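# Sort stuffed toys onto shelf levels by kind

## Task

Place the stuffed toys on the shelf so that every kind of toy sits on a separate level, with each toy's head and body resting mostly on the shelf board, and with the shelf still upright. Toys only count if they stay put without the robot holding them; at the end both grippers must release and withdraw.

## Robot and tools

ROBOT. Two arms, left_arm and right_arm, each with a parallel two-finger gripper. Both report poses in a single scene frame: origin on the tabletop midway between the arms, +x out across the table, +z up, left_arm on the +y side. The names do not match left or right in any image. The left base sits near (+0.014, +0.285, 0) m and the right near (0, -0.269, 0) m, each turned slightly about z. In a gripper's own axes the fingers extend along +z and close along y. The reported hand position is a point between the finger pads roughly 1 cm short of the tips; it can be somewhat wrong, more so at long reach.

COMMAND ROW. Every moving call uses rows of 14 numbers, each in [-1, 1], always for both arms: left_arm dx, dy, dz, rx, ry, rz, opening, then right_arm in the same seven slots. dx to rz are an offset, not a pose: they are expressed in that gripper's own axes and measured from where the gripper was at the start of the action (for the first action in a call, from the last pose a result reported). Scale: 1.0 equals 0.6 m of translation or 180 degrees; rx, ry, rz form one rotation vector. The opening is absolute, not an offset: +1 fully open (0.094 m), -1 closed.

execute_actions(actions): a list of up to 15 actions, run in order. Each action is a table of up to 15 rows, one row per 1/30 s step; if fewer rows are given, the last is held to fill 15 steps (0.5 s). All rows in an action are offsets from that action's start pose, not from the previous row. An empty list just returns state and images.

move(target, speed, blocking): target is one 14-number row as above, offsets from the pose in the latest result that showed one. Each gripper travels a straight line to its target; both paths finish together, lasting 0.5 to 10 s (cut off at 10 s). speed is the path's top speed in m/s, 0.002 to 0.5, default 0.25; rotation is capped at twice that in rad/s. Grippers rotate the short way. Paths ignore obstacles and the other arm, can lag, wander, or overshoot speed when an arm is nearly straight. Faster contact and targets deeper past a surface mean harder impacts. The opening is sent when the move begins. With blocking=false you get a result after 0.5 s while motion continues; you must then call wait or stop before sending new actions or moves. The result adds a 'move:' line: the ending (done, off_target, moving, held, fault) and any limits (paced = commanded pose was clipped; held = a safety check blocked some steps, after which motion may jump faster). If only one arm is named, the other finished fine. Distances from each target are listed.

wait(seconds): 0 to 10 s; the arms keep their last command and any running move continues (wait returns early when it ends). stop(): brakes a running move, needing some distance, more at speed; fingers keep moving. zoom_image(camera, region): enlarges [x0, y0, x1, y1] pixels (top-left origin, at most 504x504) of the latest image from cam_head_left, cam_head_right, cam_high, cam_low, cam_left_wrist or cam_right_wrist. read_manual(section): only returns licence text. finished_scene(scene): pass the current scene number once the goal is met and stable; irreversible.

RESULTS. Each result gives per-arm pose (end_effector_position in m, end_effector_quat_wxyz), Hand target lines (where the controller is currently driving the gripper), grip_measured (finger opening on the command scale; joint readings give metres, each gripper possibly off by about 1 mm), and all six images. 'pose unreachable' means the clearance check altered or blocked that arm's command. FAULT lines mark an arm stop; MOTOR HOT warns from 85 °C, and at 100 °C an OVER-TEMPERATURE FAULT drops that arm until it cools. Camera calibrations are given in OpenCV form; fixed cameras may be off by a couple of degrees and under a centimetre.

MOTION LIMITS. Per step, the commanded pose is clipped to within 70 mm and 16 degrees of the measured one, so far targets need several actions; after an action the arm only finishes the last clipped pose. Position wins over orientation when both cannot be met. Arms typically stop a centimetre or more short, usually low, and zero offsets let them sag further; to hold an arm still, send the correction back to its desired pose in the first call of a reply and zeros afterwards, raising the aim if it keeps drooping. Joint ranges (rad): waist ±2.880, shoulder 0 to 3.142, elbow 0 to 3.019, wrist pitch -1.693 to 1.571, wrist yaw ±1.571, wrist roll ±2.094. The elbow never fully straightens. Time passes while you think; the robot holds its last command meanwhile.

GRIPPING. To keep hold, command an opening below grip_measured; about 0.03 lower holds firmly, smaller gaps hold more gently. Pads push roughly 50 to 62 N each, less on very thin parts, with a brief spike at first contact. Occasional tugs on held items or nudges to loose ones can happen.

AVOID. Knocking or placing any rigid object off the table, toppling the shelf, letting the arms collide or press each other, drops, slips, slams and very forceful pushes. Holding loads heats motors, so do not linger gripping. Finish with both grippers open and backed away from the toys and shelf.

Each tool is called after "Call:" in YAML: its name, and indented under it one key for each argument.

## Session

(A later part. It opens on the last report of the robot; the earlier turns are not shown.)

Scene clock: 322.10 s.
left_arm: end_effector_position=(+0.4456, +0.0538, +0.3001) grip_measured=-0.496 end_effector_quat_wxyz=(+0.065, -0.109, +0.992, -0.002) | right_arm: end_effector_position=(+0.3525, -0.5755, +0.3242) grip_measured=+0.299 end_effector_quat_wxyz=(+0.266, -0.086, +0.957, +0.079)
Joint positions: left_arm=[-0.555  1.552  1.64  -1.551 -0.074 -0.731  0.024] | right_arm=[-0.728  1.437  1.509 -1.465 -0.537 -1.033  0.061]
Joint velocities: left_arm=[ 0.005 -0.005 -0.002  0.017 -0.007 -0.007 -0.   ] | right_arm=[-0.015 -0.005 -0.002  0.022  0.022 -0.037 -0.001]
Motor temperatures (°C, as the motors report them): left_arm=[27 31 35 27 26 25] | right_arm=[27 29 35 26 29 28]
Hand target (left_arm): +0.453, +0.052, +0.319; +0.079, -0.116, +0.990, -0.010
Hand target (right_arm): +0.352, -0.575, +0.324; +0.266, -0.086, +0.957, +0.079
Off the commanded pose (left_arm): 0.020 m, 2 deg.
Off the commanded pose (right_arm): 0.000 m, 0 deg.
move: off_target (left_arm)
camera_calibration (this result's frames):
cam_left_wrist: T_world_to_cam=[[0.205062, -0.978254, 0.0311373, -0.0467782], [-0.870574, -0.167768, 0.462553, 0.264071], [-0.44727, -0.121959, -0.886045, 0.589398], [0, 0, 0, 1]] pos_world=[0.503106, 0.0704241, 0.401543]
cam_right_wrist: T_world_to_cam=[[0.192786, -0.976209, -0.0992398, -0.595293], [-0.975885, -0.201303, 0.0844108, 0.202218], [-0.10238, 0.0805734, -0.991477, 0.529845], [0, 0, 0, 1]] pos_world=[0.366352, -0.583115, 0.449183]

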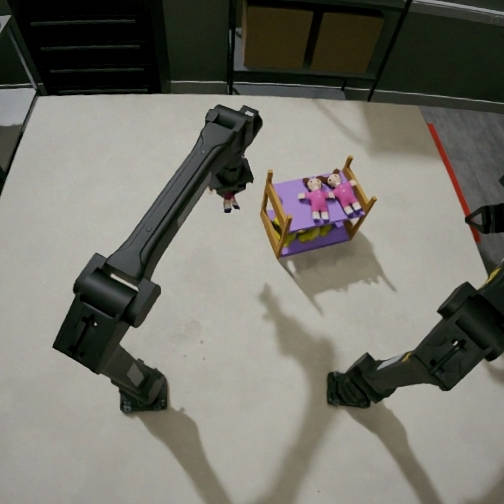

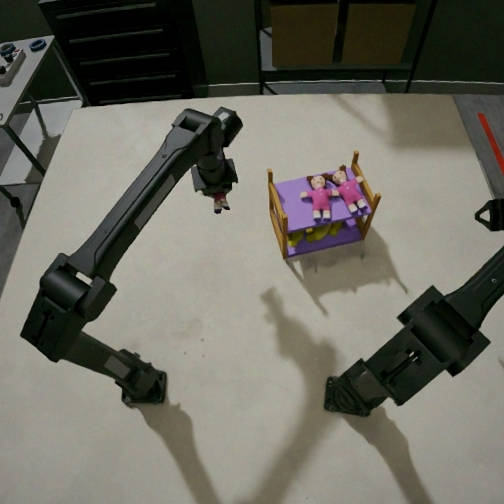

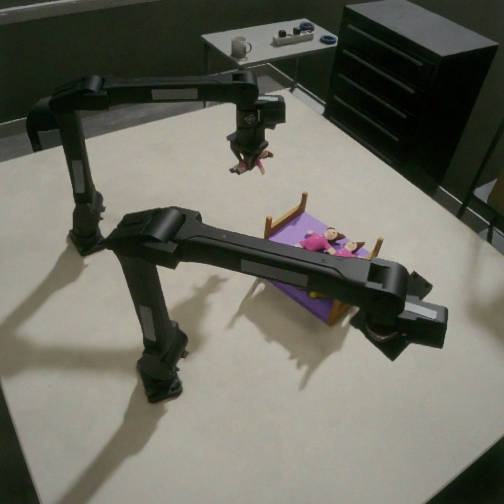

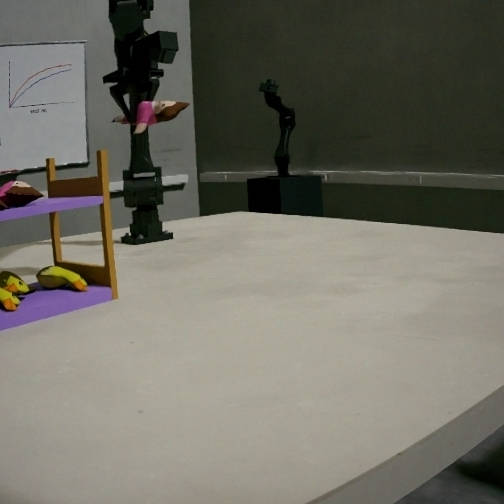

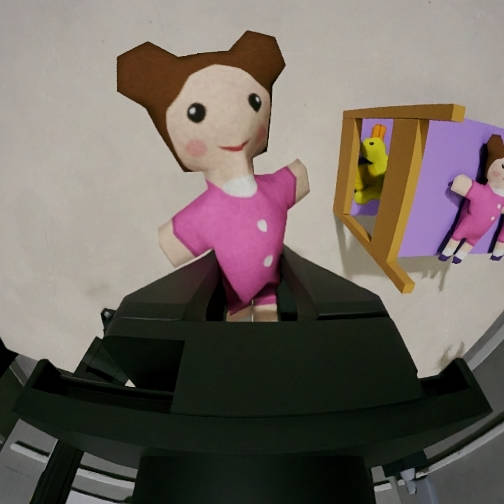

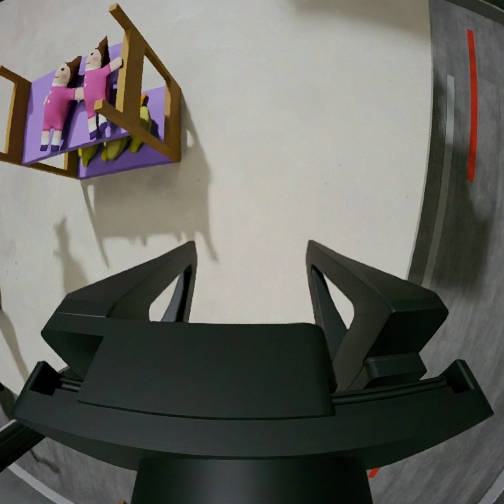

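Call:
move:
  target: [0.02,-0.35,0,0.03,0,0.07,-0.6,0,0,0,0,0,0,0.3]
  speed: 0.12

Scene clock: 326.87 s.
left_arm: end_effector_position=(+0.4732, -0.1460, +0.2808) grip_measured=-0.596 end_effector_quat_wxyz=(+0.055, +0.005, +0.998, -0.027) | right_arm: end_effector_position=(+0.3525, -0.5755, +0.3242) grip_measured=+0.299 end_effector_quat_wxyz=(+0.266, -0.086, +0.957, +0.079)
Joint positions: left_arm=[-0.802  1.95   2.128 -1.632 -0.036 -0.75   0.019] | right_arm=[-0.728  1.437  1.509 -1.465 -0.537 -1.033  0.061]
Joint velocities: left_arm=[-0.005 -0.005 -0.007  0.002 -0.007 -0.037 -0.001] | right_arm=[-0.024  0.005 -0.017  0.007  0.007  0.066 -0.001]
Motor temperatures (°C, as the motors report them): left_arm=[27 31 36 27 26 25] | right_arm=[27 29 35 26 29 28]
Hand target (left_arm): +0.479, -0.152, +0.303; +0.071, +0.004, +0.997, -0.043
Hand target (right_arm): +0.352, -0.575, +0.324; +0.266, -0.086, +0.957, +0.079
Off the commanded pose (left_arm): 0.024 m, 2 deg.
Off the commanded pose (right_arm): 0.000 m, 0 deg.
move: off_target (left_arm)
camera_calibration (this result's frames):
cam_left_wrist: T_world_to_cam=[[-0.0236947, -0.997492, 0.0666939, -0.151785], [-0.876409, 0.0528226, 0.478662, 0.293904], [-0.480985, -0.0471094, -0.875462, 0.584123], [0, 0, 0, 1]] pos_world=[0.534938, -0.139412, 0.38082]
cam_right_wrist: T_world_to_cam=[[0.192786, -0.976209, -0.0992398, -0.595293], [-0.975885, -0.201303, 0.0844108, 0.202218], [-0.10238, 0.0805734, -0.991477, 0.529845], [0, 0, 0, 1]] pos_world=[0.366352, -0.583115, 0.449183]

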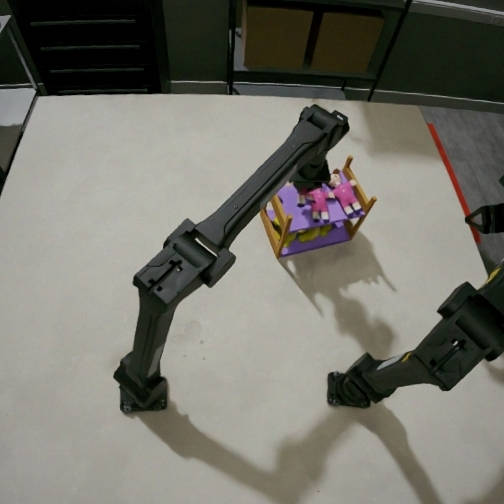

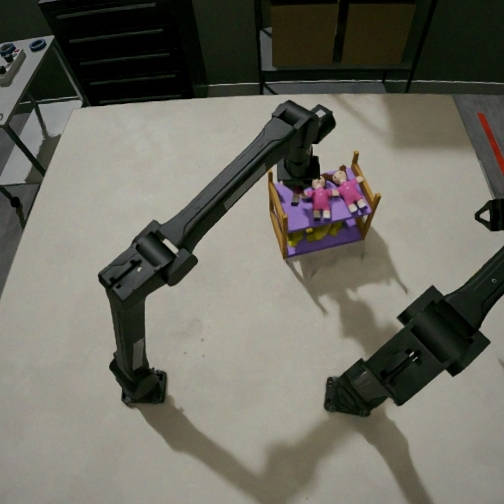

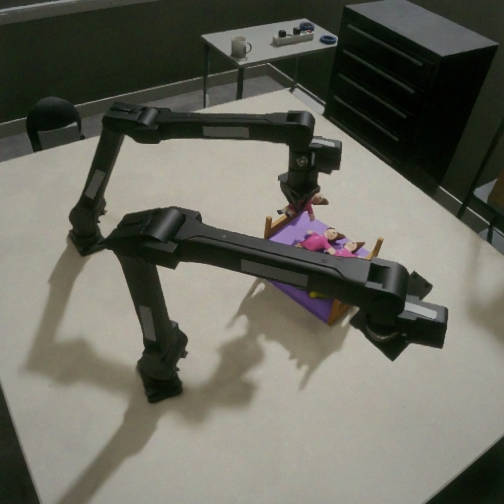

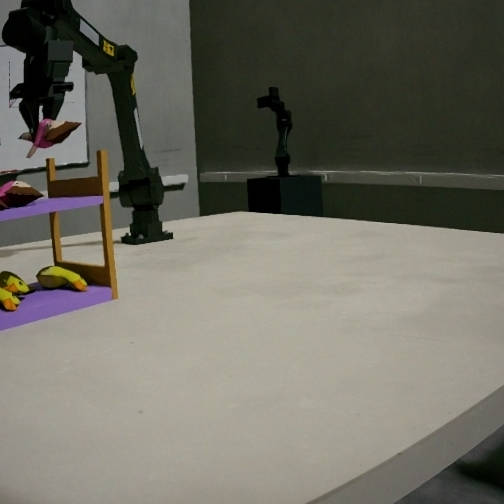

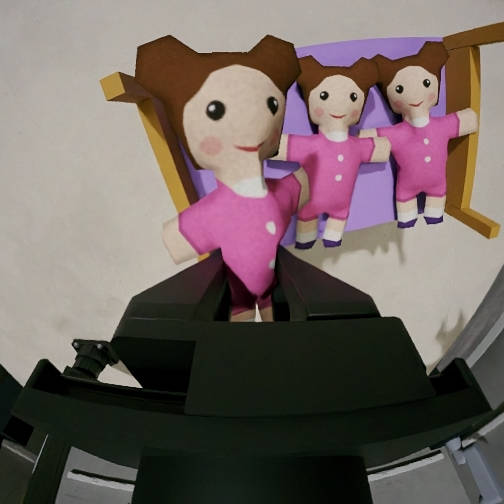

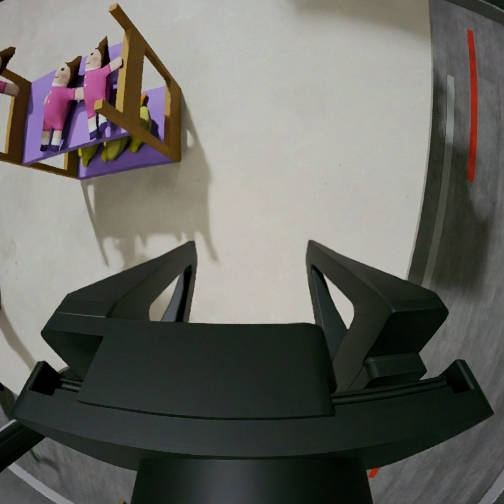

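Call:
move:
  target: [0.015,-0.01,0.105,0,0,-0.02,-0.6,0,0,0,0,0,0,0.3]
  speed: 0.08

Scene clock: 329.93 s.
left_arm: end_effector_position=(+0.4703, -0.1496, +0.2151) grip_measured=-0.596 end_effector_quat_wxyz=(+0.046, -0.024, +0.998, -0.021) | right_arm: end_effector_position=(+0.3525, -0.5755, +0.3242) grip_measured=+0.299 end_effector_quat_wxyz=(+0.266, -0.086, +0.957, +0.079)
Joint positions: left_arm=[-0.809  1.95   1.957 -1.484 -0.036 -0.816  0.019] | right_arm=[-0.728  1.437  1.509 -1.465 -0.537 -1.033  0.061]
Joint velocities: left_arm=[-0.005  0.015 -0.007  0.007 -0.022 -0.066  0.   ] | right_arm=[-0.015 -0.015  0.017 -0.007  0.022 -0.022  0.002]
Motor temperatures (°C, as the motors report them): left_arm=[27 31 36 27 26 25] | right_arm=[27 29 35 26 29 28]
Hand target (left_arm): +0.471, -0.156, +0.218; +0.054, -0.026, +0.998, -0.029
Hand target (right_arm): +0.352, -0.575, +0.324; +0.266, -0.086, +0.957, +0.079
Off the commanded pose (left_arm): 0.006 m, 1 deg.
Off the commanded pose (right_arm): 0.000 m, 0 deg.
move: done
camera_calibration (this result's frames):
cam_left_wrist: T_world_to_cam=[[0.0353757, -0.997743, 0.0570677, -0.176776], [-0.868209, -0.00240242, 0.496192, 0.307113], [-0.494935, -0.0670999, -0.866335, 0.526695], [0, 0, 0, 1]] pos_world=[0.533572, -0.140298, 0.313995]
cam_right_wrist: T_world_to_cam=[[0.192786, -0.976209, -0.0992398, -0.595293], [-0.975885, -0.201303, 0.0844108, 0.202218], [-0.10238, 0.0805734, -0.991477, 0.529845], [0, 0, 0, 1]] pos_world=[0.366352, -0.583115, 0.449183]

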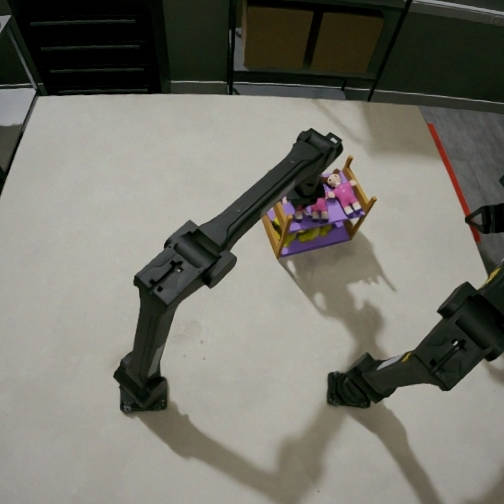

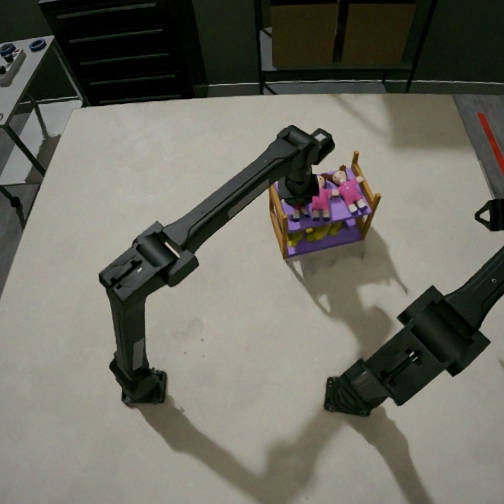

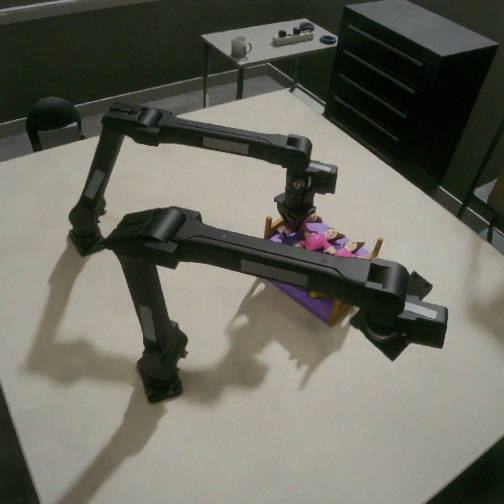

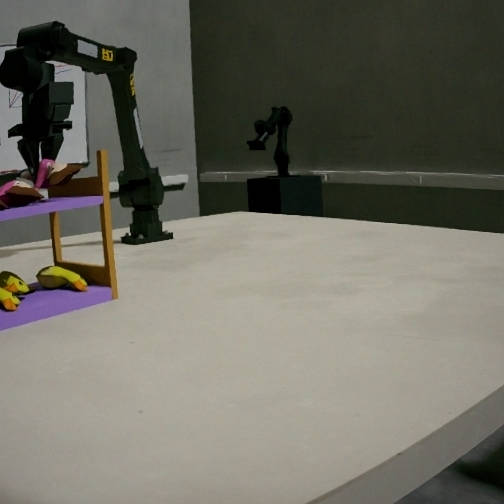

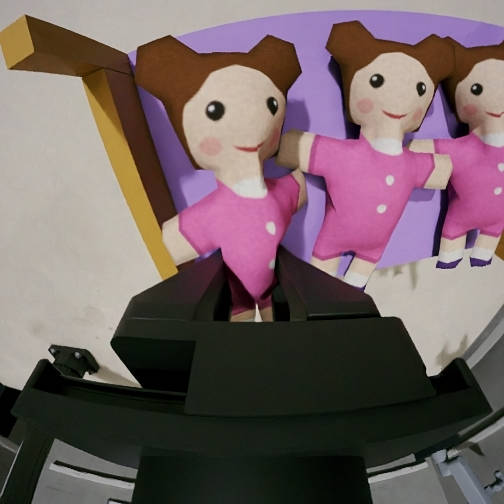

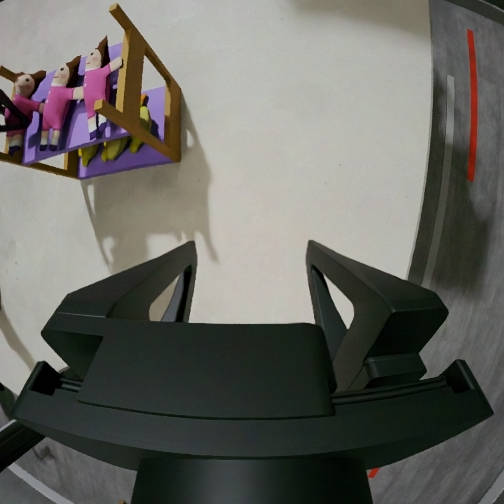

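Call:
move:
  target: [-0.025,-0.02,0.035,0,0,0,-0.6,0,0,0,0,0,0,0.3]
  speed: 0.05

Call:
move:
  target: [0,0,0,0,0,0,0,0,0,0,0,0,0,0.3]

Call:
move:
  target: [0,0,-0.2,0.04,-0.04,0,0,0,0,0,0,0,0,0.3]
  speed: 0.2

Scene clock: 334.17 s.
left_arm: end_effector_position=(+0.4726, -0.1518, +0.1894) grip_measured=-0.596 end_effector_quat_wxyz=(+0.031, -0.024, +0.999, -0.006) | right_arm: end_effector_position=(+0.3525, -0.5755, +0.3242) grip_measured=+0.299 end_effector_quat_wxyz=(+0.266, -0.086, +0.957, +0.079)
Joint positions: left_arm=[-0.809  1.993  1.958 -1.484 -0.036 -0.817  0.019] | right_arm=[-0.728  1.437  1.509 -1.465 -0.537 -1.033  0.061]
Joint velocities: left_arm=[-0.005 -0.015 -0.007 -0.007 -0.037 -0.125 -0.001] | right_arm=[-0.005  0.005 -0.007  0.002  0.007  0.081  0.   ]
Motor temperatures (°C, as the motors report them): left_arm=[27 31 36 27 26 25] | right_arm=[27 29 35 26 29 28]
Hand target (left_arm): +0.487, -0.161, +0.196; +0.046, -0.024, +0.998, -0.021
Hand target (right_arm): +0.352, -0.575, +0.324; +0.266, -0.086, +0.957, +0.079
Off the commanded pose (left_arm): 0.019 m, 2 deg.
Off the commanded pose (right_arm): 0.000 m, 0 deg.
move: off_target (left_arm)
camera_calibration (this result's frames):
cam_left_wrist: T_world_to_cam=[[0.0381616, -0.998909, 0.0269186, -0.173434], [-0.852833, -0.0185181, 0.521855, 0.307338], [-0.520787, -0.0428719, -0.852609, 0.518692], [0, 0, 0, 1]] pos_world=[0.538855, -0.145316, 0.286525]
cam_right_wrist: T_world_to_cam=[[0.192786, -0.976209, -0.0992398, -0.595293], [-0.975885, -0.201303, 0.0844108, 0.202218], [-0.10238, 0.0805734, -0.991477, 0.529845], [0, 0, 0, 1]] pos_world=[0.366352, -0.583115, 0.449183]

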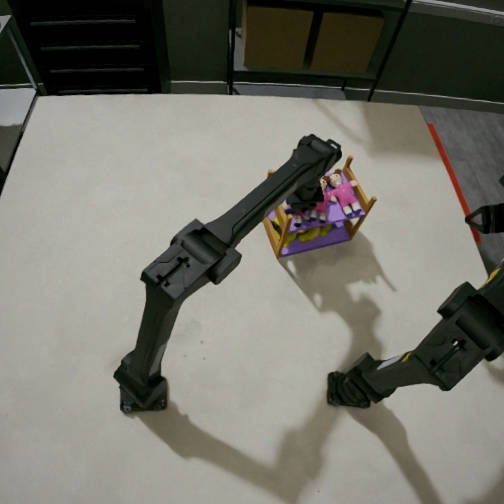

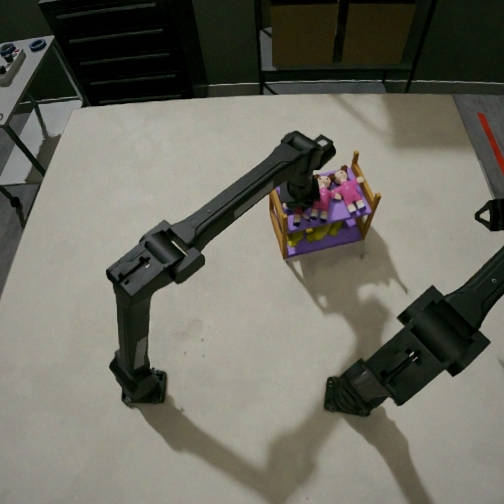

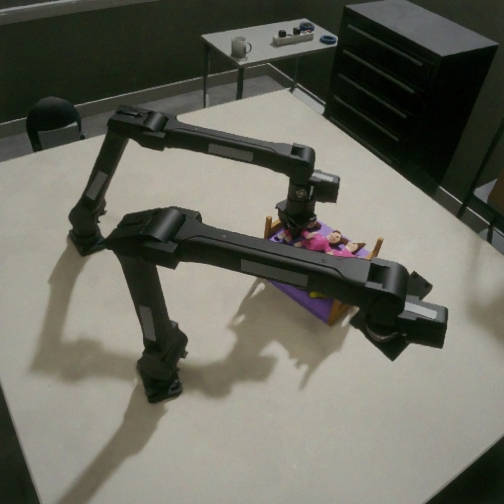

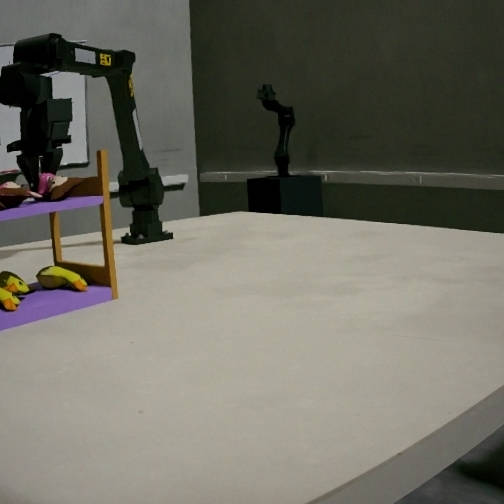

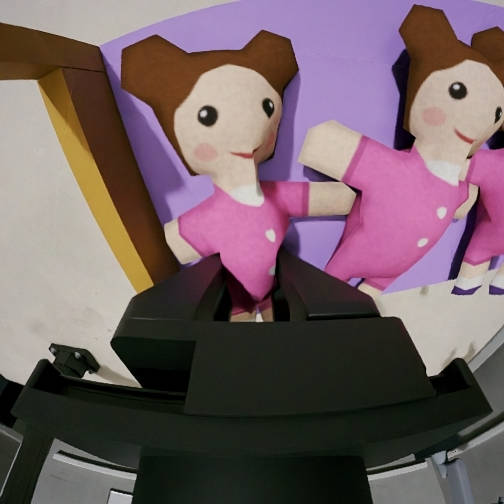

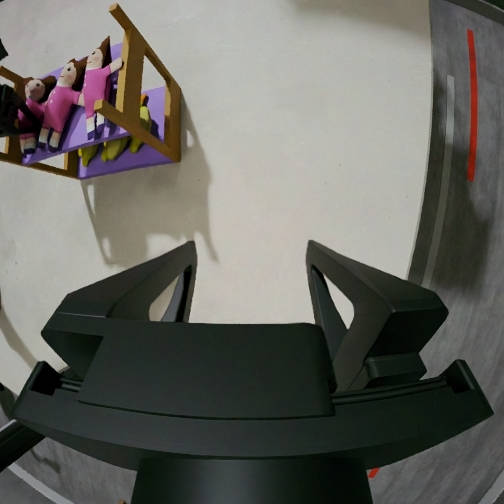

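Scene clock: 334.67 s.
left_arm: end_effector_position=(+0.4724, -0.1516, +0.1889) grip_measured=-0.003 end_effector_quat_wxyz=(+0.030, -0.024, +0.999, -0.005) | right_arm: end_effector_position=(+0.3525, -0.5755, +0.3242) grip_measured=+0.299 end_effector_quat_wxyz=(+0.266, -0.086, +0.957, +0.079)
Joint positions: left_arm=[-0.809  1.993  1.956 -1.484 -0.036 -0.817  0.047] | right_arm=[-0.728  1.437  1.509 -1.465 -0.537 -1.033  0.061]
Joint velocities: left_arm=[ 0.005 -0.015  0.007 -0.007  0.022 -0.081 -0.   ] | right_arm=[-0.015  0.005 -0.002  0.027 -0.007 -0.066 -0.   ]
Motor temperatures (°C, as the motors report them): left_arm=[27 31 36 27 26 25] | right_arm=[27 29 35 26 29 28]
Hand target (left_arm): +0.473, -0.152, +0.189; +0.031, -0.024, +0.999, -0.006
Hand target (right_arm): +0.352, -0.575, +0.324; +0.266, -0.086, +0.957, +0.079
Off the commanded pose (left_arm): 0.001 m, 0 deg.
Off the commanded pose (right_arm): 0.000 m, 0 deg.
move: done
camera_calibration (this result's frames):
cam_left_wrist: T_world_to_cam=[[0.0381834, -0.99893, 0.0260917, -0.173065], [-0.852404, -0.018934, 0.522541, 0.307], [-0.521488, -0.0421931, -0.852215, 0.518565], [0, 0, 0, 1]] pos_world=[0.538722, -0.145187, 0.286024]
cam_right_wrist: T_world_to_cam=[[0.192786, -0.976209, -0.0992398, -0.595293], [-0.975885, -0.201303, 0.0844108, 0.202218], [-0.10238, 0.0805734, -0.991477, 0.529845], [0, 0, 0, 1]] pos_world=[0.366352, -0.583115, 0.449183]

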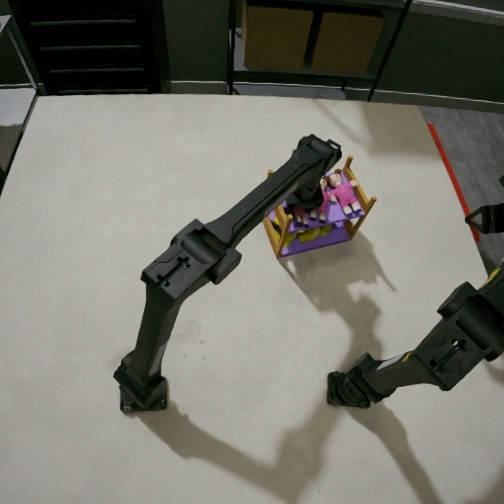

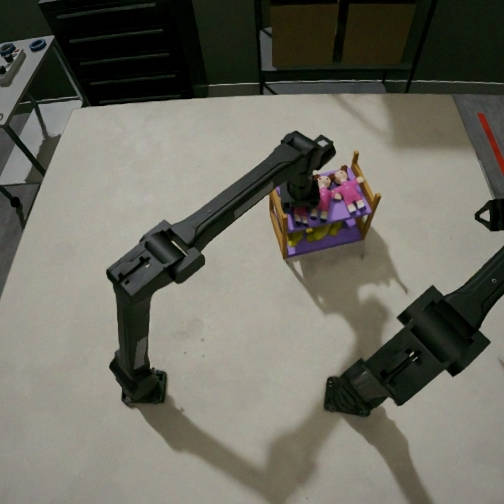

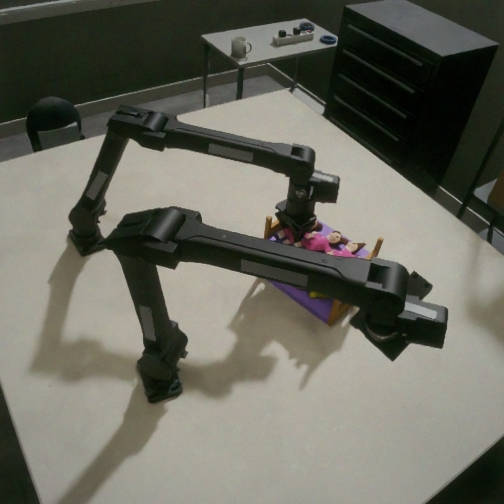

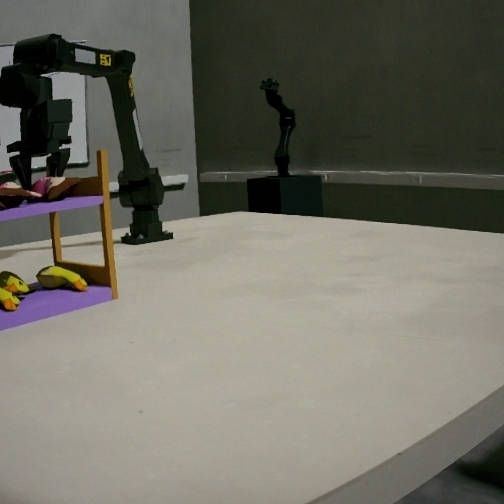

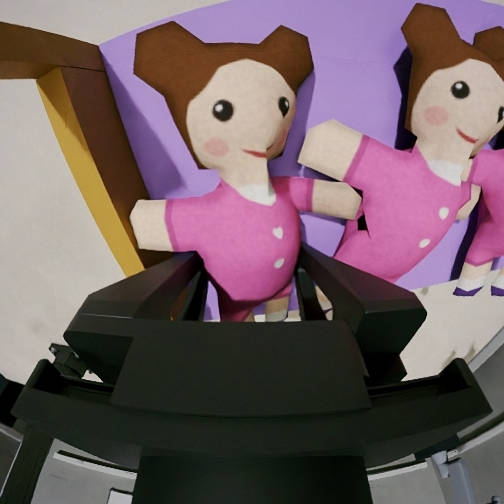

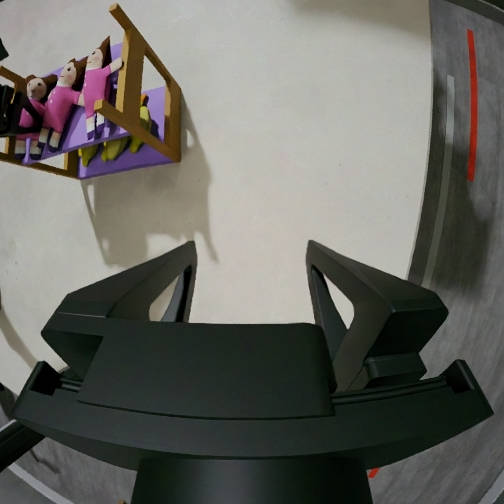

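Scene clock: 335.77 s.
left_arm: end_effector_position=(+0.4644, -0.1428, +0.2811) grip_measured=-0.003 end_effector_quat_wxyz=(+0.078, -0.026, +0.995, -0.050) | right_arm: end_effector_position=(+0.3525, -0.5755, +0.3242) grip_measured=+0.299 end_effector_quat_wxyz=(+0.266, -0.086, +0.957, +0.079)
Joint positions: left_arm=[-0.809  1.869  2.001 -1.521 -0.04  -0.817  0.047] | right_arm=[-0.728  1.437  1.509 -1.465 -0.537 -1.033  0.061]
Joint velocities: left_arm=[-0.005 -0.015 -0.007  0.002  0.066 -0.051  0.   ] | right_arm=[-0.005  0.005  0.007 -0.002 -0.007  0.037 -0.001]
Motor temperatures (°C, as the motors report them): left_arm=[27 31 36 27 26 25] | right_arm=[27 29 35 26 29 28]
Hand target (left_arm): +0.464, -0.149, +0.308; +0.095, -0.023, +0.993, -0.067
Hand target (right_arm): +0.352, -0.575, +0.324; +0.266, -0.086, +0.957, +0.079
Off the commanded pose (left_arm): 0.029 m, 3 deg.
Off the commanded pose (right_arm): 0.000 m, 0 deg.
move: off_target (left_arm)
camera_calibration (this result's frames):
cam_left_wrist: T_world_to_cam=[[0.0316797, -0.99256, 0.117566, -0.188168], [-0.899086, 0.0230847, 0.437163, 0.303832], [-0.436625, -0.119551, -0.891665, 0.553935], [0, 0, 0, 1]] pos_world=[0.520994, -0.127559, 0.383222]
cam_right_wrist: T_world_to_cam=[[0.192786, -0.976209, -0.0992398, -0.595293], [-0.975885, -0.201303, 0.0844108, 0.202218], [-0.10238, 0.0805734, -0.991477, 0.529845], [0, 0, 0, 1]] pos_world=[0.366352, -0.583115, 0.449183]

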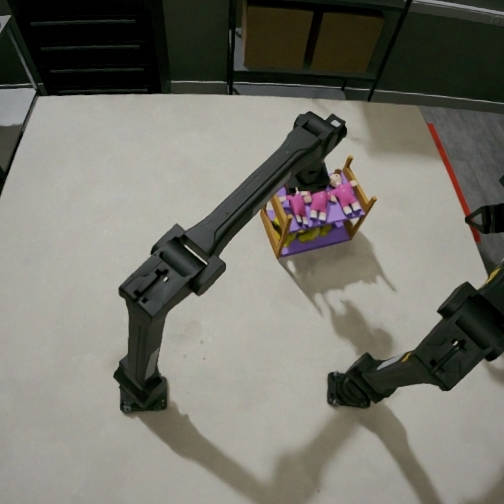

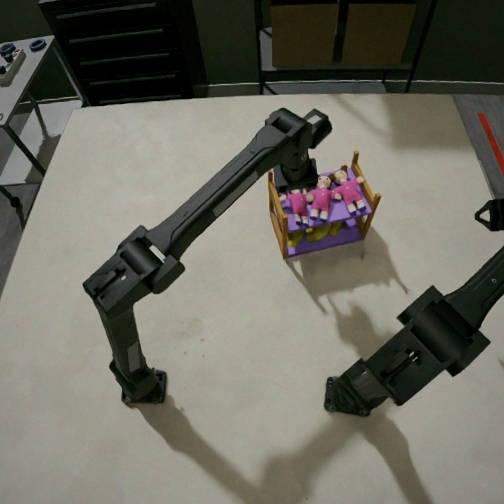

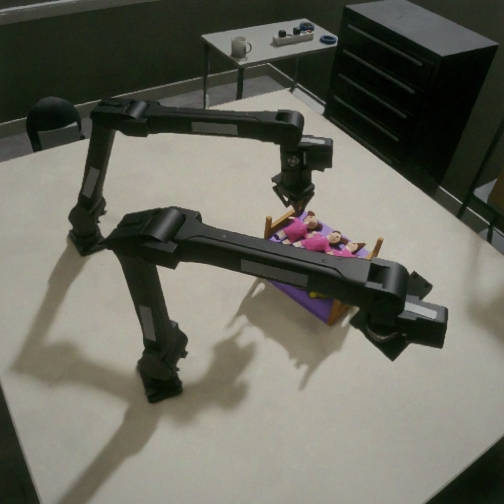

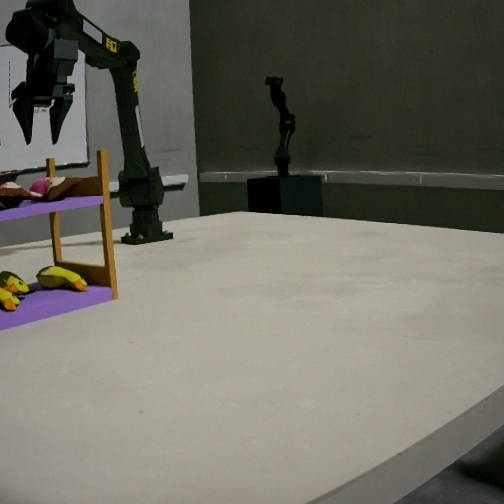

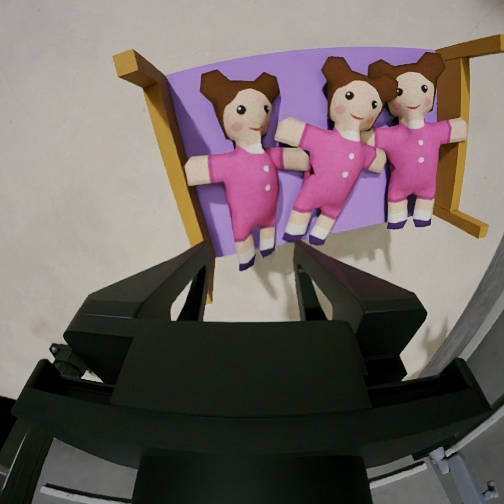

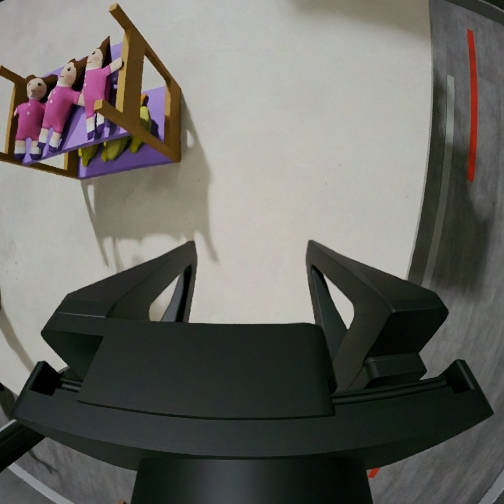

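Call:
move:
  target: [0,0.5,-0.12,0,0,0,0,0,0,0,0,0,0,0.3]
  speed: 0.3

Call:
finished_scene:
  scene: 1

Scene clock: 340.53 s.
left_arm: end_effector_position=(+0.4468, +0.1628, +0.3115) grip_measured=-0.003 end_effector_quat_wxyz=(+0.075, -0.034, +0.996, -0.046) | right_arm: end_effector_position=(+0.3525, -0.5755, +0.3242) grip_measured=+0.299 end_effector_quat_wxyz=(+0.266, -0.086, +0.957, +0.079)
Joint positions: left_arm=[-0.296  1.409  1.51  -1.501  0.044 -0.329  0.047] | right_arm=[-0.728  1.437  1.509 -1.465 -0.537 -1.033  0.061]
Joint velocities: left_arm=[-0.015 -0.005 -0.022  0.002  0.095  0.066 -0.   ] | right_arm=[-0.005 -0.005  0.012  0.017 -0.007 -0.081 -0.001]
Motor temperatures (°C, as the motors report them): left_arm=[27 31 36 27 26 25] | right_arm=[27 29 35 26 29 28]
Hand target (left_arm): +0.439, +0.162, +0.320; +0.078, -0.025, +0.995, -0.048
Hand target (right_arm): +0.352, -0.575, +0.324; +0.266, -0.086, +0.957, +0.079
Off the commanded pose (left_arm): 0.011 m, 1 deg.
Off the commanded pose (right_arm): 0.000 m, 0 deg.
move: off_target (left_arm)
camera_calibration (this result's frames):
cam_left_wrist: T_world_to_cam=[[0.0503592, -0.992752, 0.109123, 0.106499], [-0.896567, 0.00320269, 0.442896, 0.267978], [-0.440035, -0.12014, -0.889908, 0.610967], [0, 0, 0, 1]] pos_world=[0.503744, 0.17827, 0.413396]
cam_right_wrist: T_world_to_cam=[[0.192786, -0.976209, -0.0992398, -0.595293], [-0.975885, -0.201303, 0.0844108, 0.202218], [-0.10238, 0.0805734, -0.991477, 0.529845], [0, 0, 0, 1]] pos_world=[0.366352, -0.583115, 0.449183]

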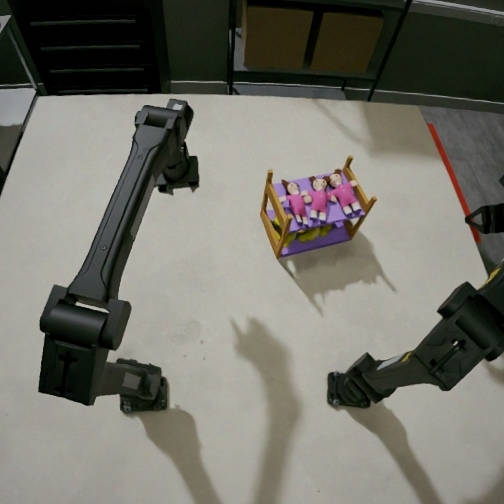

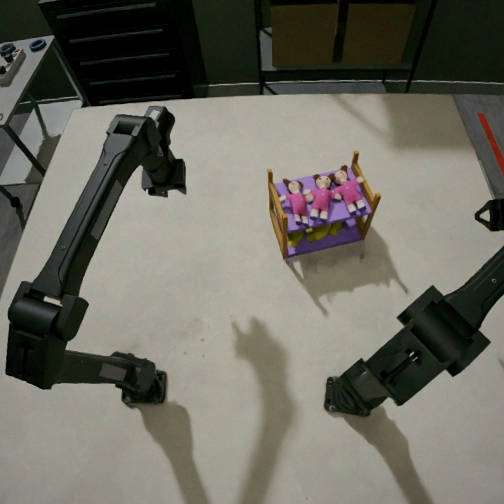

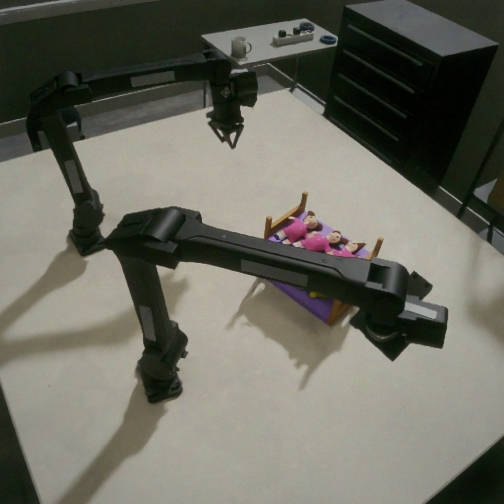

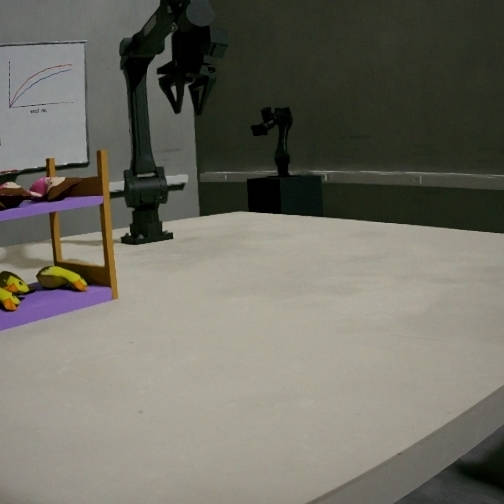

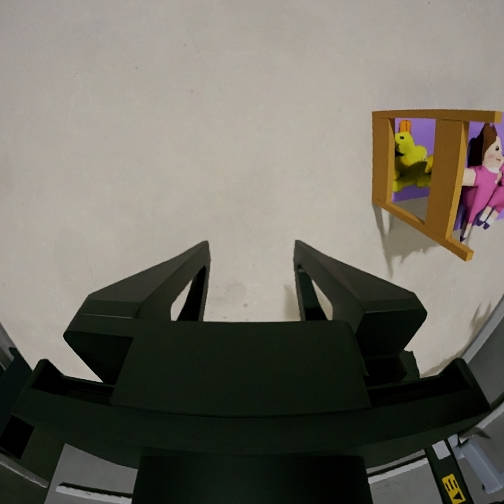

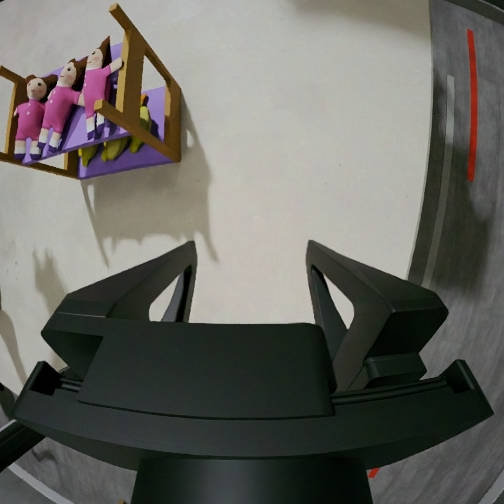

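The scene is finished: the task was done.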